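# Swing the fridge door wide open and leave it

## Task

Pull the refrigerator door open to a wide angle so that it stays open by itself after the robot lets go. Slamming the door in either direction counts as failure, and so does the robot tipping over or finishing the job leaning. A door that stays open only because the robot is still holding it does not count.

## Robot and tools

ROBOT. A Hello Robot Stretch 4 with one arm: an omni-wheel base, a lift that rides up a mast, a telescoping arm that reaches straight out, a wrist with yaw, pitch and roll, and a two-finger gripper. It stands about 1.6 m tall, and the base rim lies within 0.23 m of the base origin.

FRAMES. Base frame: origin on the floor under the base centre, x ahead, y to the left, z up. hand_pose is reported in this frame and marks a point between the open fingertips; its printed value may be slightly wrong. With all wrist joints at 0 the hand axes line up with the base axes. The odometry frame is where the base frame was when the scene began. Heading is positive to the left and runs from -3.142 to 3.142.

execute_actions(actions, cameras). actions is a list holding one action or nothing; an empty list just reports state and pictures. An action may contain:
- base: exactly one relative move, measured from the base position in the latest reported state. translate_m drives straight, forward positive, -2 to 2 m. strafe_m slides sideways, left positive, -2 to 2 m. rotate_rad turns in place, counter-clockwise positive, -3.2 to 3.2 rad.
- joints: absolute targets keyed by joint name, not offsets. lift_m 0 to 1.2 m; arm_m 0 to 0.55 m (extension); wrist_yaw_rad -1.134 to 4.276 (0 points ahead, positive swings left, 3.14 tucks it back, above 3.4 the arm may block it); wrist_pitch_rad -1.117 to 4.259 (0 level, 1.57 pointing down); wrist_roll_rad -1.117 to 4.259 (0 keeps fingers level, positive turns clockwise seen from behind); gripper_m -0.038 to 0.141 m fingertip gap, negative values squeeze the tips together. Out-of-range joint targets are clipped and flagged; any other bad value or unknown key rejects the whole call with no motion.
- pace: "slow", "default", "fast" or "max"; base speeds 0.1/0.3/0.4/0.6 m/s and 1/2/3/4 rad/s. With the lift above 0.2 the base is slowed further, to 0.3 m/s and 1 rad/s at full height.
- contact_limits: only arm_m, 0 (gentlest) to 0.75 (firmest), default 0.5; the arm stops when it pushes harder.
- end_of_arm: "enable_torque", sent alone, revives wrist or gripper motors that shut off.
Base and joint motions in one action start together. Any action lasts 15 s at most. A part you leave out of an action may keep driving toward an earlier target. cameras picks images: head_camera, head_left_camera, head_right_camera, wrist_camera or "all"; null or omitted gives all, [] gives none. To unfold the wrist at the start, send lift_m 0.4 with wrist_yaw_rad 0 together.

wait(seconds): 0 to 10 s with no new command; returns state and images. zoom_image(camera, region): enlarges part of that camera's latest full image; region is [x0, y0, x1, y1] in pixels from the top-left, no larger than 504 by 504. read_manual(section): only licence text, no motion. finished_scene(scene): ends the given scene after the last command has been held; irreversible, and its reply says whether the task succeeded. Replying without any tool call ends everything.

RESULT LINES. joint_positions with tolerances for done (lift and arm ±0.004, yaw and roll ±0.02, pitch ±0.05, gripper ±0.004). base_status and joint_status: done; off_target (resting short of target, maybe still pushing); contact_stop_at_<key> (hit something, that part goes slack: lift may sag, base may roll); limit_stop_at_<name>, including limit_stop_at_tilt (leaning past 6 degrees, lift/arm/wheels slack until upright) and limit_stop_at_own_body (about to hit itself; move away from the body); time_out; torque_fault (wrist motor went limp, needs enable_torque). Any stop cancels the remaining calls of that reply. on_its_own lists things not commanded; its held at value is the target being held, not the actual position. lidar_m: 12 distances in metres in 30-degree sectors, first straight ahead, then counter-clockwise (4th left, 7th behind, 10th right); "-" means nothing seen or closer than 0.25 m. It may miss glass and thin legs. wrist_depth_mm: a 7×7 grid of median depths from the top left, 100 to 2000 mm. base_odometry counts wheel rotation, so slips look like travel; if turned_by_wheels and turned_by_imu differ by more than about 0.1 rad the base likely bumped or slipped. base_tilt in degrees, forward and right positive, with a fixed bias up to about 1.5. motor_effort is percent of maximum, positive toward higher joint values, peak in brackets; wheel positive means turning right. A gripper effort change shows a firm squeeze; gripper_m and done do not prove a grasp.

CAMERAS. head_camera looks ahead and down from the mast top; turn the base to aim it. head_left_camera and head_right_camera are fisheyes aimed more steeply down and show the base and arm. wrist_camera looks along the fingers, tips near the bottom of the image. Calibration lines give K and T_world_to_cam relative to the base frame, with small errors.

CAUTIONS. Move the door gently, never swinging it hard into its stop or shut. Avoid steady hard pulls with the gripper raised high or at a high contact limit, and avoid fast turns or drives with a load and the arm out past 0.2, since the robot can tip. Pressing the gripper into things with base or arm motion can trip the wrist. If fingertips jam on a surface below, raise the lift. Release the door before finishing so it stays open on its own.

Each tool is called after "Emit:" in YAML: its name, and indented under it one key for each argument.

## Session

I'll start by looking at the current state and camera images.

Emit:
execute_actions:
  actions: []

Scene clock: 0.00 s.
base_odometry: x=+0.000 y=+0.000 heading=+0.000 (m, m, rad; odometry frame)
turned_by_wheels: +0.000 (rad since the last result)
turned_by_imu: +0.000 (rad since the last result)
base_tilt: forward=+0.6 right=-0.5 (deg)
lidar_m: 0.94 1.01 1.43 1.50 1.60 2.27 3.01 3.03 1.63 2.21 2.32 1.77
base_status: not commanded
joint_positions: lift_m=+0.227 arm_m=+0.001 wrist_yaw_rad=+3.193 wrist_pitch_rad=-0.013 wrist_roll_rad=+0.015 gripper_m=+0.057
joint_status: not commanded
motor_effort: lift_m=+18 arm_m=+0 wrist_yaw_rad=+2 wrist_pitch_rad=-5 wrist_roll_rad=-2 gripper_m=-2 wheel_0=+0 wheel_1=+0 wheel_2=+0 (%)
hand_pose: x=-0.1206 y=+0.0724 z=+0.4087 quat_wxyz=(-0.026, +0.006, +0.007, +1.000) (m; base frame)
wrist_depth_mm: - 139 - - - - - / - 118 142 - - - - / - 116 138 - - - - / - 127 171 - - - - / 135 141 - - - - - / 1808 1983 1537 1921 222 1808 1756 / 1182 1138 1060 165 1025 1182 1160
pictures: head_camera, head_left_camera, head_right_camera, wrist_camera
Images, in order (width x height): head_camera 420x560, head_left_camera 420x672, head_right_camera 420x672, wrist_camera 616x392.

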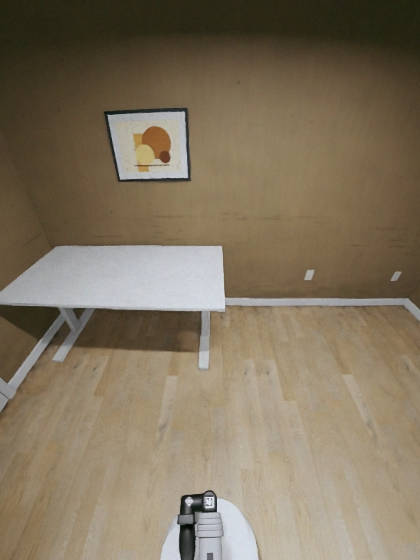

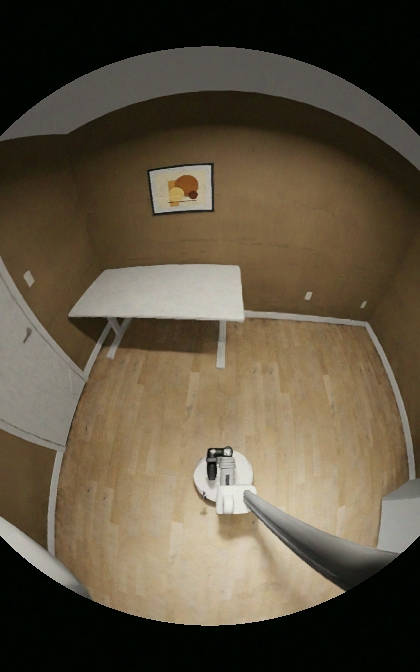

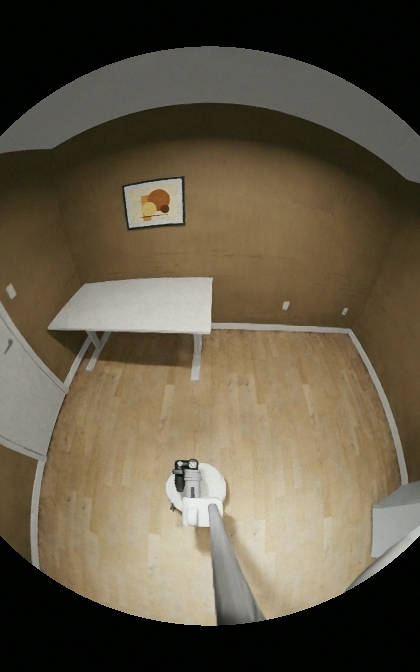

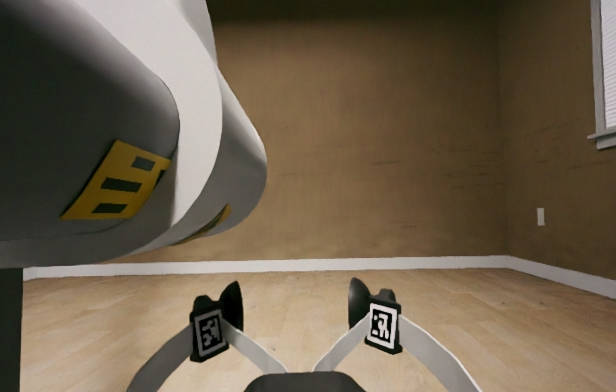

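Emit:
execute_actions:
  actions:
    - {"base": {"rotate_rad": -2.0}, "joints": {"lift_m": 0.4, "wrist_yaw_rad": 0}, "pace": "fast"}

Scene clock: 4.33 s.
base_odometry: x=+0.000 y=+0.000 heading=-2.001 (m, m, rad; odometry frame)
turned_by_wheels: -2.001 (rad since the last result)
turned_by_imu: -2.013 (rad since the last result)
base_tilt: forward=+0.6 right=-0.5 (deg)
lidar_m: 1.67 2.20 2.22 1.75 0.93 1.03 1.52 1.49 1.64 2.46 2.98 2.83
base_status: done
joint_positions: lift_m=+0.400 arm_m=+0.001 wrist_yaw_rad=+0.000 wrist_pitch_rad=-0.013 wrist_roll_rad=+0.015 gripper_m=+0.057
joint_status: all done
motor_effort: lift_m=+21(24) arm_m=+0(0) wrist_yaw_rad=+0(2) wrist_pitch_rad=-4(5) wrist_roll_rad=-2(1) gripper_m=-1(1) wheel_0=-2(12) wheel_1=-2(11) wheel_2=-3(8) (%)
hand_pose: x=+0.4605 y=-0.0873 z=+0.5819 quat_wxyz=(+1.000, +0.007, -0.007, +0.000) (m; base frame)
wrist_depth_mm: 1756 1921 1808 1618 - - - / 1756 1921 1808 1618 - - - / 1756 1921 1808 1661 - - - / 1708 1921 1808 1618 - - - / 1756 1921 1808 1618 - - - / 1756 1863 1464 1576 222 - - / 1661 1576 1397 165 1397 1576 1576
pictures: head_camera, head_left_camera, head_right_camera, wrist_camera
camera_calibration (this result's frames):
wrist_camera: T_world_to_cam=[[-0.0417324, -0.998976, -0.0174998, -0.0651516], [0.0662533, 0.0147096, -0.997694, 0.622364], [0.99693, -0.0427956, 0.0655716, -0.275159], [0, 0, 0, 1]] pos_world=[0.230362, -0.0860152, 0.637831]
Images, in order (width x height): head_camera 420x560, head_left_camera 420x672, head_right_camera 420x672, wrist_camera 616x392.

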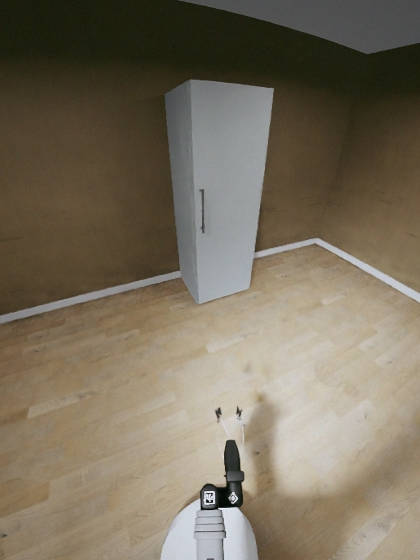

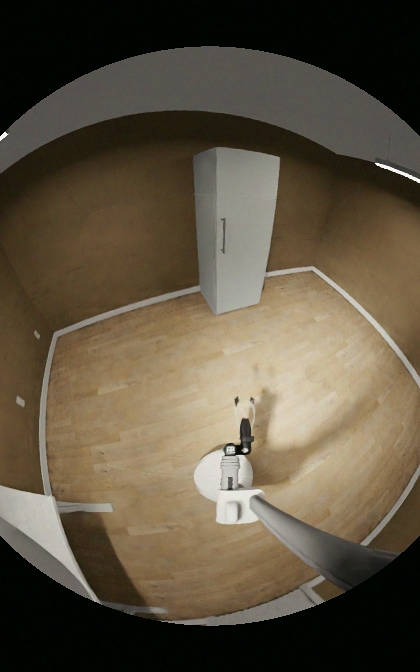

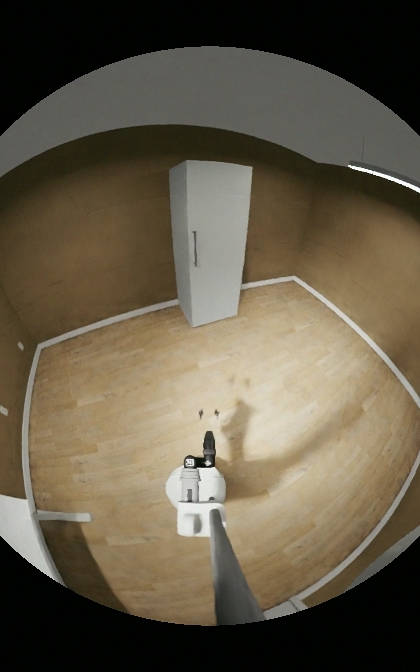

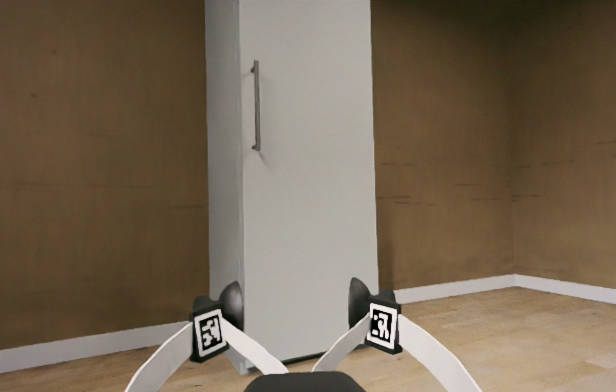

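Emit:
zoom_image:
  camera: "head_camera"
  region: [140, 60, 300, 320]

Emit:
zoom_image:
  camera: "wrist_camera"
  region: [180, 0, 420, 392]

Region (140, 60, 300, 320) of head_camera's 420x560 image, scaled by 1.938, with more detail than that image has; it fills the left 310 columns of this view, and the rest is white.

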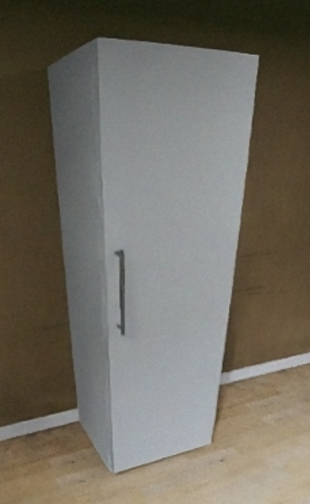

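Region (180, 0, 420, 392) of wrist_camera's 616x392 image, scaled by 1.286; it fills the left 309 columns of this view, and the rest is white.

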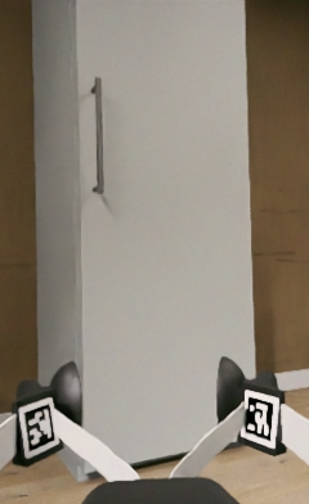

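Emit:
execute_actions:
  actions:
    - {"base": {"translate_m": 0.9}, "joints": {"lift_m": 0.75, "gripper_m": 0.1}, "pace": "fast"}
  cameras: ["head_camera", "wrist_camera"]

Emit:
execute_actions:
  actions:
    - {"base": {"rotate_rad": 0.4}, "pace": "fast"}

Scene clock: 43.63 s.
base_odometry: x=-0.375 y=-0.818 heading=-2.000 (m, m, rad; odometry frame)
turned_by_wheels: +0.000 (rad since the last result)
turned_by_imu: -0.001 (rad since the last result)
base_tilt: forward=+0.6 right=-0.4 (deg)
lidar_m: 0.75 1.37 1.50 2.12 2.08 1.52 2.18 2.32 2.51 2.67 2.63 0.98
base_status: done
joint_positions: lift_m=+0.750 arm_m=+0.001 wrist_yaw_rad=+0.000 wrist_pitch_rad=-0.013 wrist_roll_rad=+0.015 gripper_m=+0.100
joint_status: all done
motor_effort: lift_m=+21(24) arm_m=+0(0) wrist_yaw_rad=+0(0) wrist_pitch_rad=-4(4) wrist_roll_rad=-2(2) gripper_m=+0(0) wheel_0=+1(10) wheel_1=+2(7) wheel_2=+0(13) (%)
hand_pose: x=+0.4604 y=-0.0874 z=+0.9318 quat_wxyz=(+1.000, +0.007, -0.007, +0.000) (m; base frame)
wrist_depth_mm: 1042 1098 609 676 768 1808 - / 1042 1098 603 676 768 1808 - / 1025 1098 597 668 759 1808 - / 1042 1098 591 668 750 1808 - / 1025 1078 580 661 741 1756 - / 1008 1078 585 654 218 1756 - / 1008 759 569 153 723 1756 -
pictures: head_camera, wrist_camera
camera_calibration (this result's frames):
wrist_camera: T_world_to_cam=[[-0.0420879, -0.998961, -0.0175019, -0.0589647], [0.0663096, 0.0146859, -0.997691, 0.971479], [0.996911, -0.0431513, 0.0656225, -0.298149], [0, 0, 0, 1]] pos_world=[0.230328, -0.086036, 0.987769]
Images, in order (width x height): head_camera 420x560, wrist_camera 616x392.

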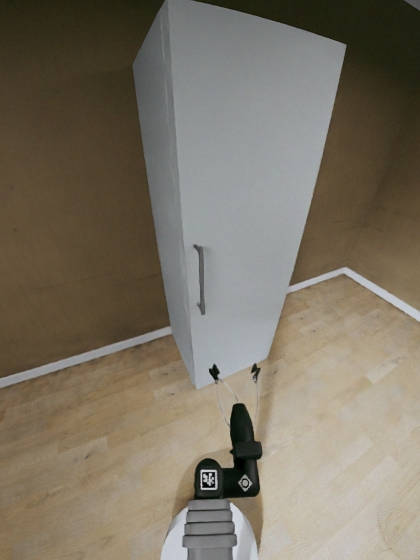

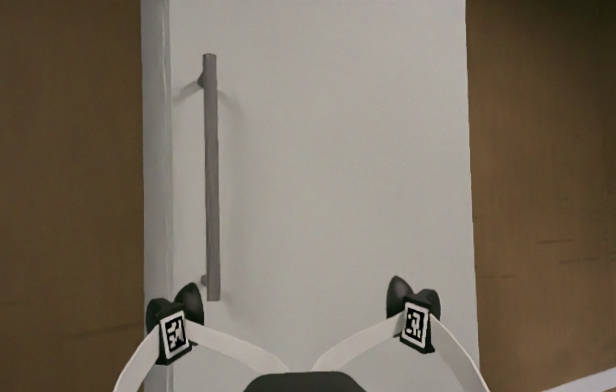

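Scene clock: 44.73 s.
base_odometry: x=-0.375 y=-0.818 heading=-1.600 (m, m, rad; odometry frame)
turned_by_wheels: +0.400 (rad since the last result)
turned_by_imu: +0.403 (rad since the last result)
base_tilt: forward=+0.6 right=-0.6 (deg)
lidar_m: 0.90 1.43 1.96 2.10 1.53 1.94 2.32 2.44 2.74 2.62 1.07 0.74
base_status: done
joint_positions: lift_m=+0.750 arm_m=+0.001 wrist_yaw_rad=+0.000 wrist_pitch_rad=-0.013 wrist_roll_rad=+0.015 gripper_m=+0.100
joint_status: not commanded
motor_effort: lift_m=+21(21) arm_m=+0(0) wrist_yaw_rad=+1(0) wrist_pitch_rad=-4(5) wrist_roll_rad=-2(2) gripper_m=+1(1) wheel_0=-1(9) wheel_1=-1(8) wheel_2=+1(8) (%)
hand_pose: x=+0.4604 y=-0.0874 z=+0.9318 quat_wxyz=(+1.000, +0.007, -0.007, +0.000) (m; base frame)
wrist_depth_mm: 1160 1182 1182 1182 564 569 574 / 1138 1160 1182 1182 559 569 574 / 1160 1138 1182 1182 554 564 569 / 1118 1160 1182 1182 554 559 564 / 1138 1160 1160 1160 559 554 559 / 1118 1138 1160 1160 218 554 559 / 1118 1138 1138 153 544 549 554
pictures: head_camera, head_left_camera, head_right_camera, wrist_camera
camera_calibration (this result's frames):
wrist_camera: T_world_to_cam=[[-0.042117, -0.998959, -0.0175021, -0.0589593], [0.0663101, 0.0146842, -0.997691, 0.971485], [0.99691, -0.0431803, 0.0656226, -0.29815], [0, 0, 0, 1]] pos_world=[0.230326, -0.0860377, 0.987776]
Images, in order (width x height): head_camera 420x560, head_left_camera 420x672, head_right_camera 420x672, wrist_camera 616x392.

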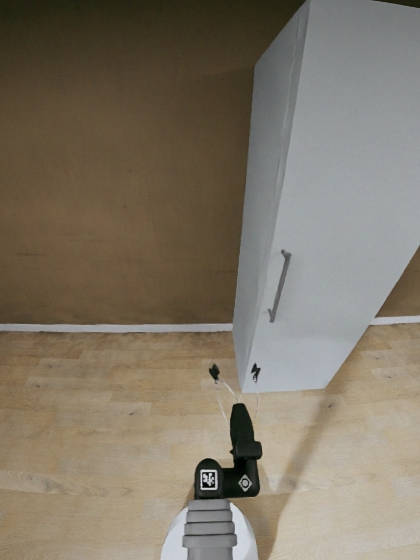

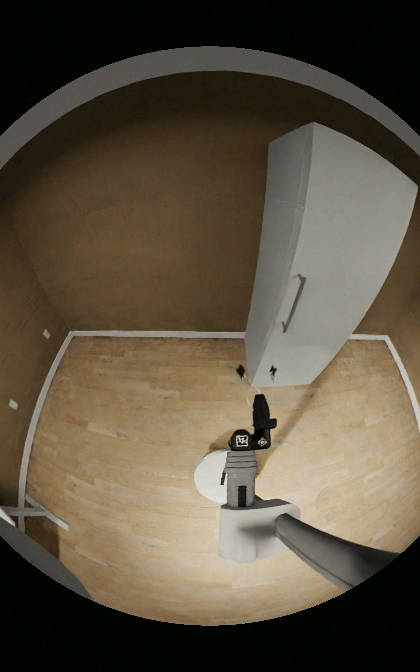

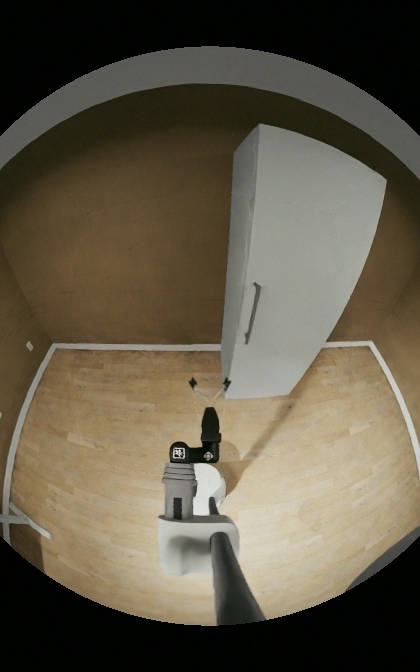

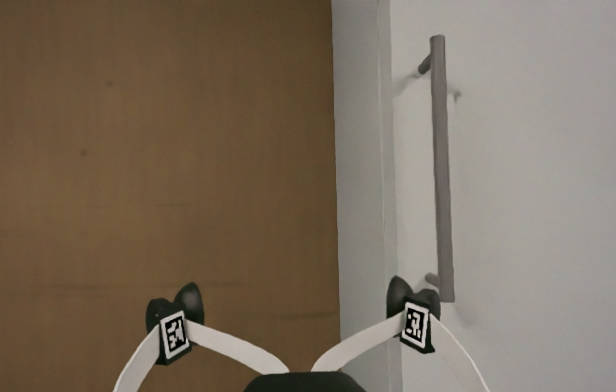

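Emit:
execute_actions:
  actions:
    - {"base": {"strafe_m": -0.193}, "joints": {"lift_m": 0.8, "arm_m": 0.1}}
  cameras: ["head_camera", "wrist_camera"]

Scene clock: 58.33 s.
base_odometry: x=-0.568 y=-0.813 heading=-1.600 (m, m, rad; odometry frame)
turned_by_wheels: +0.000 (rad since the last result)
turned_by_imu: +0.000 (rad since the last result)
base_tilt: forward=+0.6 right=-0.5 (deg)
lidar_m: 0.69 1.44 1.94 2.29 1.70 2.23 2.35 2.44 2.54 2.43 1.96 0.78
base_status: done
joint_positions: lift_m=+0.800 arm_m=+0.099 wrist_yaw_rad=+0.000 wrist_pitch_rad=-0.013 wrist_roll_rad=+0.015 gripper_m=+0.100
joint_status: all done
motor_effort: lift_m=+21(27) arm_m=+6(7) wrist_yaw_rad=-1(1) wrist_pitch_rad=-3(4) wrist_roll_rad=-1(2) gripper_m=+2(0) wheel_0=-2(14) wheel_1=+0(9) wheel_2=+0(3) (%)
hand_pose: x=+0.5583 y=-0.0874 z=+0.9818 quat_wxyz=(+1.000, +0.007, -0.007, +0.000) (m; base frame)
wrist_depth_mm: 1042 1078 1078 455 459 466 469 / 1060 1060 1078 449 455 462 469 / 1042 1060 1078 449 452 459 466 / 1042 1060 1060 442 452 459 466 / 1042 1042 1060 442 449 452 459 / 1008 1042 1042 439 218 452 455 / 1025 1042 1042 153 442 452 455
pictures: head_camera, wrist_camera
camera_calibration (this result's frames):
wrist_camera: T_world_to_cam=[[-0.0420026, -0.998964, -0.0175052, -0.0539936], [0.0663818, 0.0146917, -0.997686, 1.01482], [0.99691, -0.0430674, 0.0656959, -0.399002], [0, 0, 0, 1]] pos_world=[0.328135, -0.0860311, 1.03774]
Images, in order (width x height): head_camera 420x560, wrist_camera 616x392.

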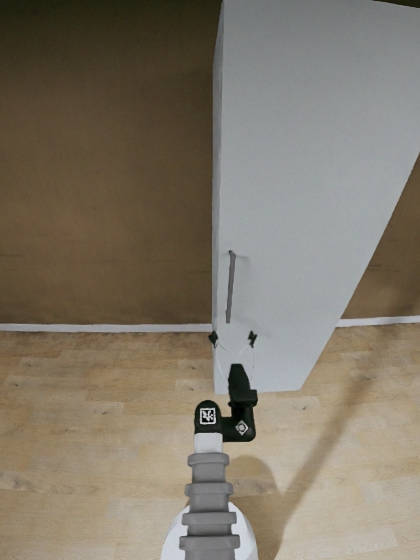

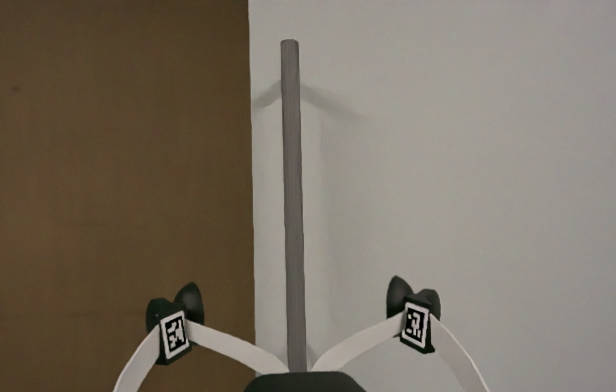

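Emit:
execute_actions:
  actions:
    - {"joints": {"arm_m": 0.25}, "contact_limits": {"arm_m": 0.2}}
  cameras: ["head_camera", "wrist_camera"]

Scene clock: 77.43 s.
base_odometry: x=-0.568 y=-0.813 heading=-1.600 (m, m, rad; odometry frame)
turned_by_wheels: +0.000 (rad since the last result)
turned_by_imu: +0.000 (rad since the last result)
base_tilt: forward=+0.6 right=-0.6 (deg)
lidar_m: 0.68 1.42 1.97 2.28 1.69 2.23 2.35 2.43 2.53 2.41 1.97 0.78
base_status: not commanded
joint_positions: lift_m=+0.800 arm_m=+0.249 wrist_yaw_rad=+0.000 wrist_pitch_rad=-0.013 wrist_roll_rad=+0.015 gripper_m=+0.100
joint_status: all done
motor_effort: lift_m=+21(22) arm_m=+6(8) wrist_yaw_rad=+1(0) wrist_pitch_rad=-3(4) wrist_roll_rad=-2(1) gripper_m=+0(1) wheel_0=-2(2) wheel_1=-1(0) wheel_2=+0(1) (%)
contact_limits: arm_m 0.2
hand_pose: x=+0.7082 y=-0.0874 z=+0.9818 quat_wxyz=(+1.000, +0.007, -0.007, +0.000) (m; base frame)
wrist_depth_mm: 904 917 931 297 303 307 310 / 917 917 917 296 301 306 309 / 904 917 917 294 300 303 307 / 891 917 917 293 298 301 306 / 891 904 904 291 297 300 304 / 878 904 287 290 218 298 303 / 878 878 287 153 293 297 301
pictures: head_camera, wrist_camera
camera_calibration (this result's frames):
wrist_camera: T_world_to_cam=[[-0.0420404, -0.998963, -0.0175037, -0.0476791], [0.0663492, 0.0146892, -0.997688, 1.00488], [0.99691, -0.0431045, 0.0656628, -0.548498], [0, 0, 0, 1]] pos_world=[0.478126, -0.0860333, 1.03774]
Images, in order (width x height): head_camera 420x560, wrist_camera 616x392.

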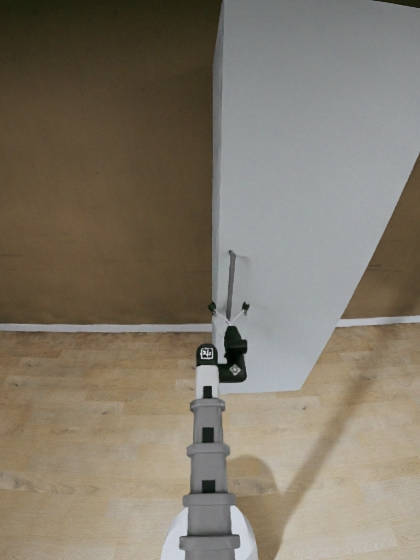

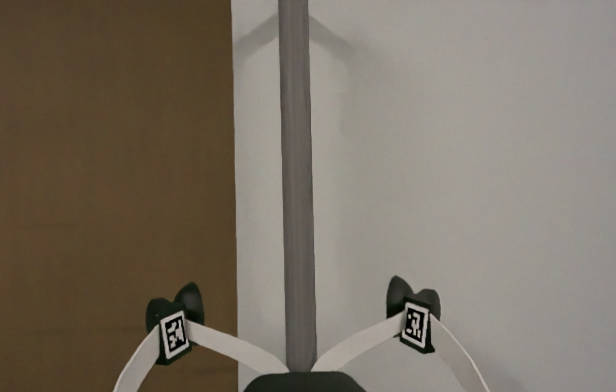

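Emit:
execute_actions:
  actions:
    - {"joints": {"arm_m": 0.26, "gripper_m": 0.0}, "contact_limits": {"arm_m": 0.2}}
  cameras: ["head_camera", "wrist_camera"]

Scene clock: 83.23 s.
base_odometry: x=-0.568 y=-0.813 heading=-1.600 (m, m, rad; odometry frame)
turned_by_wheels: +0.000 (rad since the last result)
turned_by_imu: +0.000 (rad since the last result)
base_tilt: forward=+0.6 right=-0.5 (deg)
lidar_m: 0.70 1.43 1.96 2.28 1.70 2.24 2.33 2.43 2.54 2.43 1.97 0.77
base_status: not commanded
joint_positions: lift_m=+0.800 arm_m=+0.259 wrist_yaw_rad=+0.000 wrist_pitch_rad=-0.013 wrist_roll_rad=+0.015 gripper_m=+0.000
joint_status: all done
motor_effort: lift_m=+21(21) arm_m=+4(6) wrist_yaw_rad=+1(5) wrist_pitch_rad=-4(5) wrist_roll_rad=-2(1) gripper_m=-12(15) wheel_0=-2(2) wheel_1=+0(1) wheel_2=+1(1) (%)
contact_limits: arm_m 0.2
hand_pose: x=+0.7186 y=-0.0875 z=+0.9817 quat_wxyz=(+1.000, +0.007, -0.006, +0.000) (m; base frame)
wrist_depth_mm: 904 904 917 287 293 297 300 / 891 904 917 285 290 294 298 / 891 904 891 282 289 293 297 / 878 904 904 282 287 291 296 / 878 891 904 279 286 290 294 / 878 866 878 213 285 287 291 / 866 866 185 189 281 286 291
pictures: head_camera, wrist_camera
camera_calibration (this result's frames):
wrist_camera: T_world_to_cam=[[-0.0423971, -0.998948, -0.0174961, -0.0470958], [0.0661661, 0.0146661, -0.997701, 1.00428], [0.996907, -0.0434572, 0.0654747, -0.558682], [0, 0, 0, 1]] pos_world=[0.488508, -0.0860539, 1.03773]
Images, in order (width x height): head_camera 420x560, wrist_camera 616x392.

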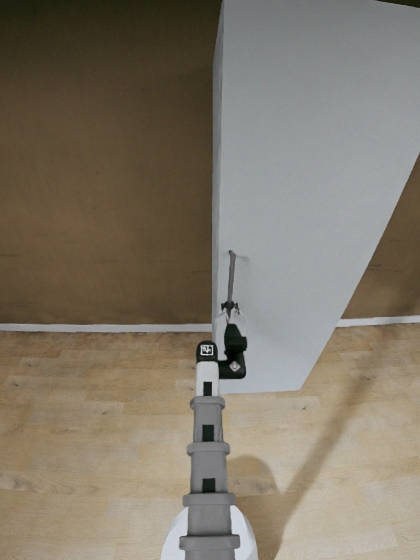

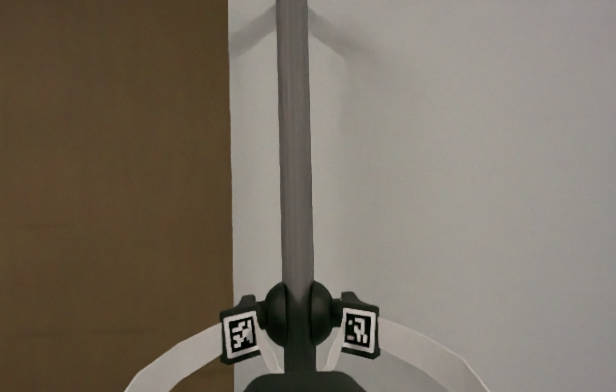

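Emit:
execute_actions:
  actions:
    - {"joints": {"gripper_m": -0.025}}
  cameras: ["wrist_camera"]

Emit:
execute_actions:
  actions:
    - {"base": {"translate_m": -0.06}, "pace": "slow"}
  cameras: ["head_camera", "wrist_camera"]

Scene clock: 87.83 s.
base_odometry: x=-0.568 y=-0.813 heading=-1.600 (m, m, rad; odometry frame)
turned_by_wheels: +0.000 (rad since the last result)
turned_by_imu: +0.000 (rad since the last result)
base_tilt: forward=+0.7 right=-0.5 (deg)
lidar_m: 0.69 1.43 1.96 2.28 1.70 2.24 2.35 2.46 2.55 2.43 1.98 0.78
base_status: not commanded
joint_positions: lift_m=+0.800 arm_m=+0.260 wrist_yaw_rad=+0.003 wrist_pitch_rad=-0.013 wrist_roll_rad=+0.015 gripper_m=-0.024
joint_status: all done
motor_effort: lift_m=+21(22) arm_m=+2(4) wrist_yaw_rad=-6(6) wrist_pitch_rad=-6(5) wrist_roll_rad=-2(2) gripper_m=-24(18) wheel_0=-3(3) wheel_1=+0(0) wheel_2=+3(3) (%)
hand_pose: x=+0.7193 y=-0.0867 z=+0.9817 quat_wxyz=(+1.000, +0.007, -0.006, +0.001) (m; base frame)
wrist_depth_mm: 904 904 917 285 291 294 298 / 904 904 904 282 290 293 297 / 878 891 904 282 287 291 294 / 891 891 904 281 285 289 293 / 866 891 891 279 285 289 291 / 878 878 891 211 282 286 290 / 866 878 180 207 279 285 289
pictures: wrist_camera
camera_calibration (this result's frames):
wrist_camera: T_world_to_cam=[[-0.0396103, -0.999062, -0.0174852, -0.0482873], [0.0658626, 0.0148504, -0.997718, 1.0044], [0.997042, -0.0406715, 0.0652126, -0.558938], [0, 0, 0, 1]] pos_world=[0.48922, -0.0858906, 1.03771]
Images, in order (width x height): wrist_camera 616x392.

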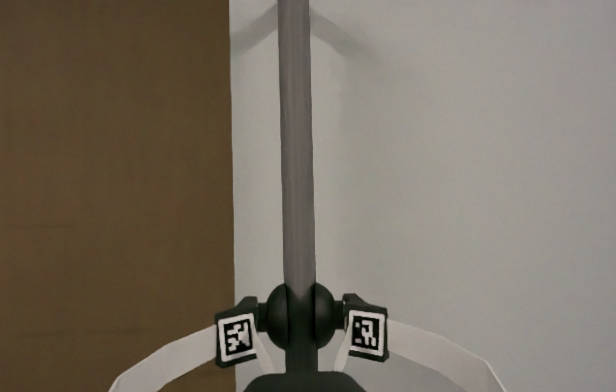

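Scene clock: 89.67 s.
base_odometry: x=-0.566 y=-0.753 heading=-1.601 (m, m, rad; odometry frame)
turned_by_wheels: +0.000 (rad since the last result)
turned_by_imu: +0.000 (rad since the last result)
base_tilt: forward=+0.7 right=-0.5 (deg)
lidar_m: 0.76 1.48 2.05 2.28 1.64 2.23 2.27 2.38 2.54 2.44 2.06 0.85
base_status: done
joint_positions: lift_m=+0.800 arm_m=+0.260 wrist_yaw_rad=+0.000 wrist_pitch_rad=-0.013 wrist_roll_rad=+0.015 gripper_m=-0.025
joint_status: not commanded
motor_effort: lift_m=+22(22) arm_m=+1(2) wrist_yaw_rad=+2(10) wrist_pitch_rad=-4(5) wrist_roll_rad=-1(2) gripper_m=-12(21) wheel_0=-2(6) wheel_1=-4(8) wheel_2=+1(11) (%)
hand_pose: x=+0.7192 y=-0.0875 z=+0.9818 quat_wxyz=(+1.000, +0.007, -0.007, +0.000) (m; base frame)
wrist_depth_mm: 960 960 976 349 353 359 364 / 946 976 976 349 351 357 362 / 946 960 960 345 351 355 359 / 946 946 960 342 349 353 357 / 946 946 960 340 345 351 355 / 946 946 946 206 343 347 353 / 917 946 180 184 340 349 353
pictures: head_camera, wrist_camera
camera_calibration (this result's frames):
wrist_camera: T_world_to_cam=[[-0.042435, -0.998946, -0.0175048, -0.0470466], [0.066379, 0.0146629, -0.997687, 1.00414], [0.996892, -0.0434988, 0.0656868, -0.559455], [0, 0, 0, 1]] pos_world=[0.489065, -0.0860563, 1.03775]
Images, in order (width x height): head_camera 420x560, wrist_camera 616x392.

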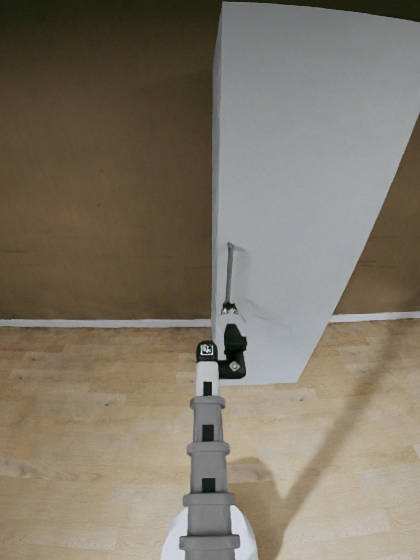

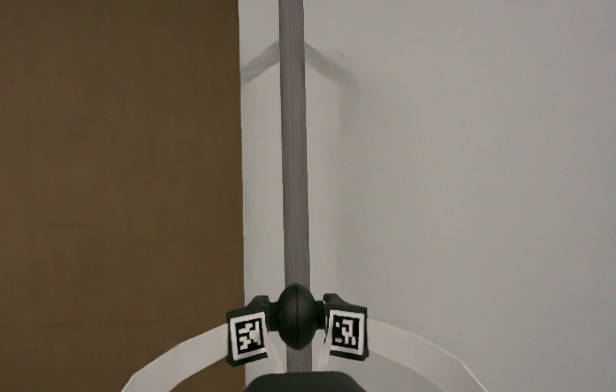

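Emit:
zoom_image:
  camera: "wrist_camera"
  region: [220, 180, 380, 392]

Region (220, 180, 380, 392) of wrist_camera's 616x392 image, scaled by 2.377; it fills the left 380 columns of this view, and the rest is white.

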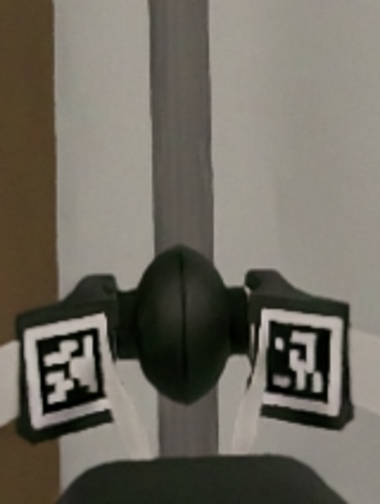

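Emit:
execute_actions:
  actions:
    - {"joints": {"gripper_m": 0.06}}
  cameras: []

Emit:
execute_actions:
  actions:
    - {"joints": {"arm_m": 0.345}, "contact_limits": {"arm_m": 0.1}, "pace": "slow"}
  cameras: ["head_camera", "wrist_camera"]

Scene clock: 114.03 s.
base_odometry: x=-0.566 y=-0.753 heading=-1.601 (m, m, rad; odometry frame)
turned_by_wheels: +0.000 (rad since the last result)
turned_by_imu: +0.000 (rad since the last result)
base_tilt: forward=+0.6 right=-0.4 (deg)
lidar_m: 0.75 1.50 2.06 2.29 1.64 2.23 2.29 2.37 2.53 2.43 2.06 0.84
base_status: not commanded
joint_positions: lift_m=+0.800 arm_m=+0.260 wrist_yaw_rad=+0.000 wrist_pitch_rad=-0.013 wrist_roll_rad=+0.015 gripper_m=+0.060
joint_status: all done
motor_effort: lift_m=+21(21) arm_m=+1(1) wrist_yaw_rad=+2(2) wrist_pitch_rad=-4(4) wrist_roll_rad=-2(1) gripper_m=-3(10) wheel_0=-2(2) wheel_1=-4(4) wheel_2=+1(2) (%)
hand_pose: x=+0.7192 y=-0.0875 z=+0.9818 quat_wxyz=(+1.000, +0.007, -0.007, +0.000) (m; base frame)
wrist_depth_mm: 946 976 976 349 353 359 364 / 946 976 976 347 353 357 362 / 946 960 976 345 351 355 359 / 946 960 960 342 347 353 357 / 946 946 946 342 347 351 355 / 931 946 336 340 216 351 353 / 931 931 960 163 340 345 351
pictures: none
No camera images: the call's "cameras" was empty. Leave "cameras" out to get every camera's image.

Scene clock: 116.17 s.
base_odometry: x=-0.566 y=-0.753 heading=-1.601 (m, m, rad; odometry frame)
turned_by_wheels: +0.000 (rad since the last result)
turned_by_imu: +0.000 (rad since the last result)
base_tilt: forward=+0.6 right=-0.5 (deg)
lidar_m: 0.74 1.47 2.05 2.28 1.64 2.24 2.28 2.37 2.54 2.42 2.06 0.84
base_status: not commanded
joint_positions: lift_m=+0.800 arm_m=+0.344 wrist_yaw_rad=+0.000 wrist_pitch_rad=-0.013 wrist_roll_rad=+0.015 gripper_m=+0.060
joint_status: all done
motor_effort: lift_m=+21(22) arm_m=+6(7) wrist_yaw_rad=+2(2) wrist_pitch_rad=-4(4) wrist_roll_rad=-1(1) gripper_m=-1(1) wheel_0=-2(2) wheel_1=-4(4) wheel_2=+2(1) (%)
contact_limits: arm_m 0.1
hand_pose: x=+0.8032 y=-0.0875 z=+0.9818 quat_wxyz=(+1.000, +0.007, -0.007, +0.000) (m; base frame)
wrist_depth_mm: 866 891 891 262 267 271 273 / 866 878 891 262 265 270 273 / 866 878 878 258 263 268 271 / 854 878 878 257 263 267 268 / 854 854 866 256 262 265 267 / 854 866 253 254 216 263 266 / 842 854 252 163 257 262 265
pictures: head_camera, wrist_camera
camera_calibration (this result's frames):
wrist_camera: T_world_to_cam=[[-0.0422439, -0.998954, -0.0175049, -0.0435805], [0.0663761, 0.0146758, -0.997687, 0.99857], [0.9969, -0.0433081, 0.0656867, -0.643192], [0, 0, 0, 1]] pos_world=[0.573076, -0.0860452, 1.03775]
Images, in order (width x height): head_camera 420x560, wrist_camera 616x392.

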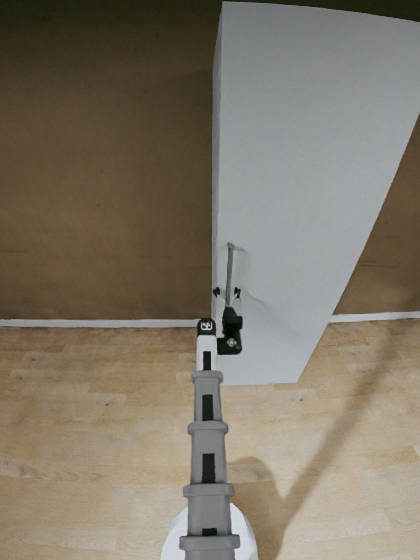

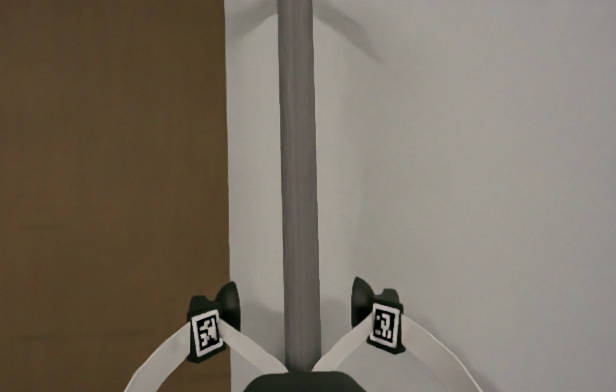

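Emit:
execute_actions:
  actions:
    - {"joints": {"gripper_m": 0.0}}
  cameras: ["wrist_camera"]

Scene clock: 120.20 s.
base_odometry: x=-0.566 y=-0.753 heading=-1.601 (m, m, rad; odometry frame)
turned_by_wheels: +0.000 (rad since the last result)
turned_by_imu: +0.000 (rad since the last result)
base_tilt: forward=+0.7 right=-0.4 (deg)
lidar_m: 0.75 1.49 2.06 2.28 1.66 2.25 2.28 2.36 2.54 2.43 2.07 0.85
base_status: not commanded
joint_positions: lift_m=+0.800 arm_m=+0.345 wrist_yaw_rad=+0.001 wrist_pitch_rad=-0.013 wrist_roll_rad=+0.015 gripper_m=+0.000
joint_status: all done
motor_effort: lift_m=+21(22) arm_m=+3(7) wrist_yaw_rad=-2(3) wrist_pitch_rad=-4(5) wrist_roll_rad=-2(2) gripper_m=-11(13) wheel_0=-3(3) wheel_1=-4(3) wheel_2=+2(2) (%)
hand_pose: x=+0.8040 y=-0.0871 z=+0.9817 quat_wxyz=(+1.000, +0.007, -0.006, +0.001) (m; base frame)
wrist_depth_mm: 866 878 891 259 266 270 272 / 866 878 878 259 264 267 271 / 866 878 878 257 263 266 270 / 854 866 878 256 260 265 268 / 854 854 866 254 260 263 266 / 854 866 254 198 258 262 265 / 854 854 185 190 255 259 263
pictures: wrist_camera
camera_calibration (this result's frames):
wrist_camera: T_world_to_cam=[[-0.0409089, -0.99901, -0.0174955, -0.0442481], [0.0661336, 0.0147644, -0.997702, 0.998663], [0.996972, -0.0419719, 0.0654641, -0.643713], [0, 0, 0, 1]] pos_world=[0.573909, -0.0859669, 1.03773]
Images, in order (width x height): wrist_camera 616x392.

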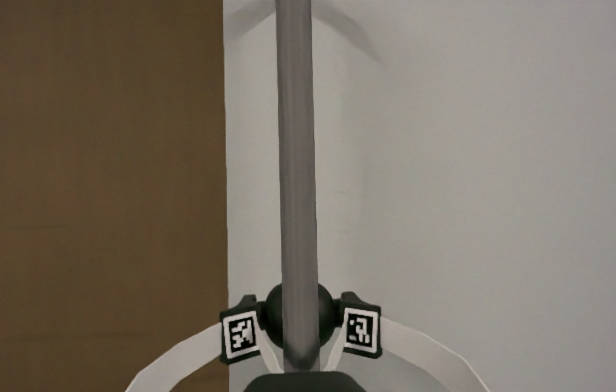

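Emit:
execute_actions:
  actions:
    - {"joints": {"arm_m": 0.358, "gripper_m": -0.015}, "contact_limits": {"arm_m": 0.1}, "pace": "slow"}
  cameras: ["wrist_camera"]

Scene clock: 124.10 s.
base_odometry: x=-0.566 y=-0.753 heading=-1.601 (m, m, rad; odometry frame)
turned_by_wheels: +0.000 (rad since the last result)
turned_by_imu: +0.000 (rad since the last result)
base_tilt: forward=+0.6 right=-0.7 (deg)
lidar_m: 0.75 1.48 2.06 2.28 1.67 2.21 2.29 2.35 2.55 2.43 2.07 0.84
base_status: not commanded
joint_positions: lift_m=+0.800 arm_m=+0.357 wrist_yaw_rad=-0.001 wrist_pitch_rad=-0.013 wrist_roll_rad=+0.015 gripper_m=-0.015
joint_status: all done
motor_effort: lift_m=+22(21) arm_m=+6(9) wrist_yaw_rad=+2(11) wrist_pitch_rad=-4(6) wrist_roll_rad=-2(2) gripper_m=-9(10) wheel_0=-2(3) wheel_1=-4(3) wheel_2=-1(2) (%)
contact_limits: arm_m 0.1
hand_pose: x=+0.8163 y=-0.0876 z=+0.9818 quat_wxyz=(+1.000, +0.007, -0.007, +0.000) (m; base frame)
wrist_depth_mm: 866 866 878 248 253 257 259 / 854 866 878 247 252 255 258 / 854 866 866 246 250 254 256 / 842 854 866 244 250 253 255 / 842 854 866 243 248 251 254 / 831 842 854 186 246 250 253 / 820 842 180 178 180 248 251
pictures: wrist_camera
camera_calibration (this result's frames):
wrist_camera: T_world_to_cam=[[-0.0427023, -0.998934, -0.0175064, -0.0427819], [0.0664192, 0.0146452, -0.997684, 0.997673], [0.996878, -0.0437661, 0.0657231, -0.65632], [0, 0, 0, 1]] pos_world=[0.586179, -0.086072, 1.03775]
Images, in order (width x height): wrist_camera 616x392.

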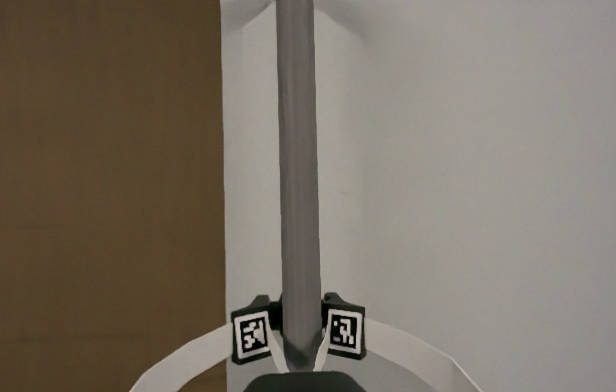

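Emit:
execute_actions:
  actions:
    - {"joints": {"gripper_m": -0.038}}
  cameras: ["wrist_camera"]

Emit:
execute_actions:
  actions:
    - {"base": {"translate_m": -0.05}, "pace": "slow"}
  cameras: ["head_camera", "wrist_camera"]

Scene clock: 127.03 s.
base_odometry: x=-0.566 y=-0.753 heading=-1.601 (m, m, rad; odometry frame)
turned_by_wheels: +0.000 (rad since the last result)
turned_by_imu: +0.000 (rad since the last result)
base_tilt: forward=+0.5 right=-0.6 (deg)
lidar_m: 0.75 1.49 2.06 2.28 1.66 2.25 2.28 2.38 2.53 2.43 2.06 0.85
base_status: not commanded
joint_positions: lift_m=+0.800 arm_m=+0.358 wrist_yaw_rad=+0.005 wrist_pitch_rad=-0.013 wrist_roll_rad=+0.015 gripper_m=-0.037
joint_status: all done
motor_effort: lift_m=+21(22) arm_m=+0(6) wrist_yaw_rad=-13(13) wrist_pitch_rad=-3(5) wrist_roll_rad=-1(2) gripper_m=-22(21) wheel_0=-3(3) wheel_1=-3(3) wheel_2=+4(4) (%)
hand_pose: x=+0.8178 y=-0.0860 z=+0.9817 quat_wxyz=(+1.000, +0.007, -0.006, +0.003) (m; base frame)
wrist_depth_mm: 854 866 878 246 249 254 255 / 866 866 866 244 249 252 255 / 854 866 866 242 247 251 253 / 854 866 854 186 246 250 252 / 842 854 854 240 245 248 251 / 842 854 842 186 244 246 249 / 831 842 178 168 179 245 248
pictures: wrist_camera
camera_calibration (this result's frames):
wrist_camera: T_world_to_cam=[[-0.0372013, -0.999155, -0.0174938, -0.0456613], [0.0660334, 0.0150098, -0.997705, 0.997831], [0.997124, -0.0382711, 0.0654192, -0.657138], [0, 0, 0, 1]] pos_world=[0.587659, -0.0857493, 1.03773]
Images, in order (width x height): wrist_camera 616x392.

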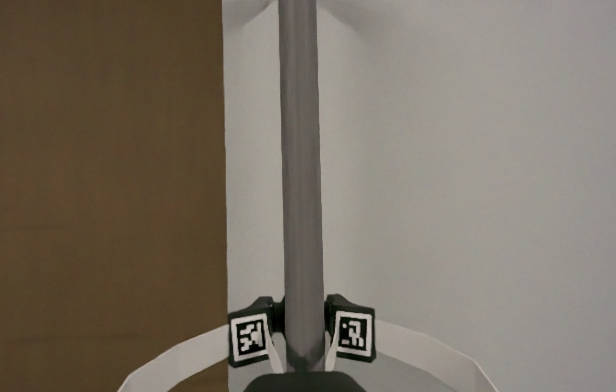

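Scene clock: 128.73 s.
base_odometry: x=-0.565 y=-0.704 heading=-1.598 (m, m, rad; odometry frame)
turned_by_wheels: +0.002 (rad since the last result)
turned_by_imu: -0.049 (rad since the last result)
base_tilt: forward=+1.6 right=+0.0 (deg)
lidar_m: 0.75 1.47 1.94 2.24 1.64 2.02 2.26 2.35 2.58 2.43 2.18 0.85
base_status: done
joint_positions: lift_m=+0.800 arm_m=+0.360 wrist_yaw_rad=+0.027 wrist_pitch_rad=-0.023 wrist_roll_rad=+0.015 gripper_m=-0.037
joint_status: not commanded
on_its_own: wrist_yaw_rad is at rest, and its effort (-77) is outside its rest range (-13 to +13); wrist_pitch_rad is at rest, and its effort (+26) is outside its rest range (-23 to +23)
motor_effort: lift_m=+18(21) arm_m=-9(9) wrist_yaw_rad=-77(84) wrist_pitch_rad=+26(26) wrist_roll_rad=-1(2) gripper_m=-28(28) wheel_0=+2(12) wheel_1=-3(9) wheel_2=+29(31) (%)
hand_pose: x=+0.8211 y=-0.0796 z=+0.9851 quat_wxyz=(+1.000, +0.007, -0.012, +0.014) (m; base frame)
wrist_depth_mm: 854 866 248 250 254 258 263 / 854 854 246 248 253 257 260 / 842 854 244 247 251 255 259 / 842 854 243 245 250 253 257 / 842 854 241 241 247 252 256 / 831 842 239 183 246 251 253 / 831 831 180 177 177 248 252
pictures: head_camera, wrist_camera
camera_calibration (this result's frames):
wrist_camera: T_world_to_cam=[[-0.0148745, -0.999728, -0.0179358, -0.0570083], [0.0761552, 0.016753, -0.996955, 0.991954], [0.996985, -0.0161951, 0.0758853, -0.668866], [0, 0, 0, 1]] pos_world=[0.590459, -0.0844433, 1.03867]
Images, in order (width x height): head_camera 420x560, wrist_camera 616x392.

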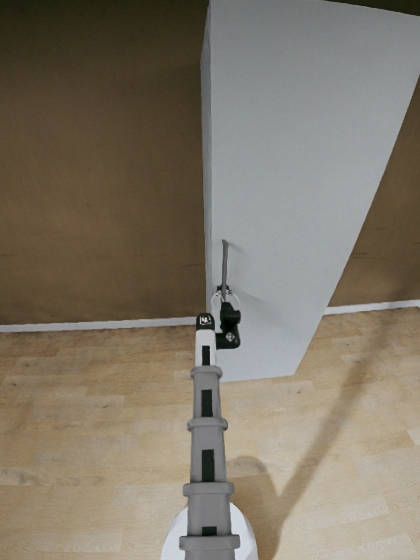

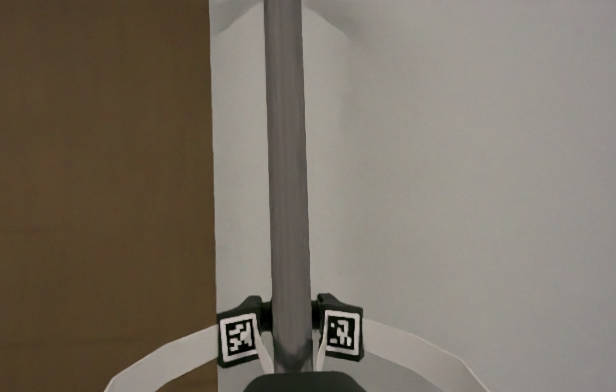

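Emit:
execute_actions:
  actions:
    - {"base": {"translate_m": 0.03}, "pace": "slow"}
  cameras: ["head_camera", "wrist_camera"]

Scene clock: 132.60 s.
base_odometry: x=-0.565 y=-0.734 heading=-1.598 (m, m, rad; odometry frame)
turned_by_wheels: +0.000 (rad since the last result)
turned_by_imu: +0.001 (rad since the last result)
base_tilt: forward=+0.5 right=-0.5 (deg)
lidar_m: 0.76 1.45 1.93 2.25 1.65 2.06 2.30 2.33 2.59 2.45 2.14 0.81
base_status: done
joint_positions: lift_m=+0.800 arm_m=+0.359 wrist_yaw_rad=+0.000 wrist_pitch_rad=-0.013 wrist_roll_rad=+0.015 gripper_m=-0.038
joint_status: not commanded
motor_effort: lift_m=+18(18) arm_m=-6(9) wrist_yaw_rad=-1(77) wrist_pitch_rad=-6(26) wrist_roll_rad=-2(2) gripper_m=-16(27) wheel_0=+1(2) wheel_1=+3(3) wheel_2=-1(28) (%)
hand_pose: x=+0.8185 y=-0.0873 z=+0.9821 quat_wxyz=(+1.000, +0.007, -0.006, +0.000) (m; base frame)
wrist_depth_mm: 831 842 236 240 246 253 258 / 831 831 234 238 245 251 257 / 820 842 233 237 243 250 255 / 809 831 232 236 242 248 254 / 809 831 230 235 241 247 252 / 809 820 228 184 239 246 251 / 798 809 178 168 178 243 249
pictures: head_camera, wrist_camera
camera_calibration (this result's frames):
wrist_camera: T_world_to_cam=[[-0.0417276, -0.998976, -0.0174935, -0.0432134], [0.0661064, 0.0147099, -0.997704, 0.998041], [0.99694, -0.0427883, 0.0654249, -0.65823], [0, 0, 0, 1]] pos_world=[0.588435, -0.0860147, 1.03806]
Images, in order (width x height): head_camera 420x560, wrist_camera 616x392.

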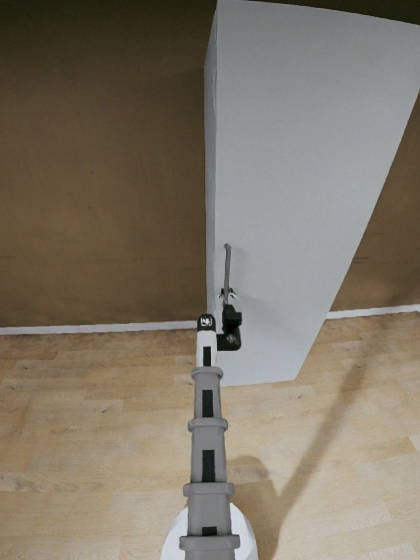

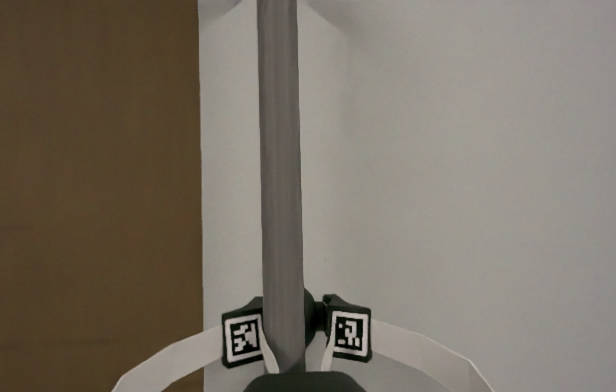

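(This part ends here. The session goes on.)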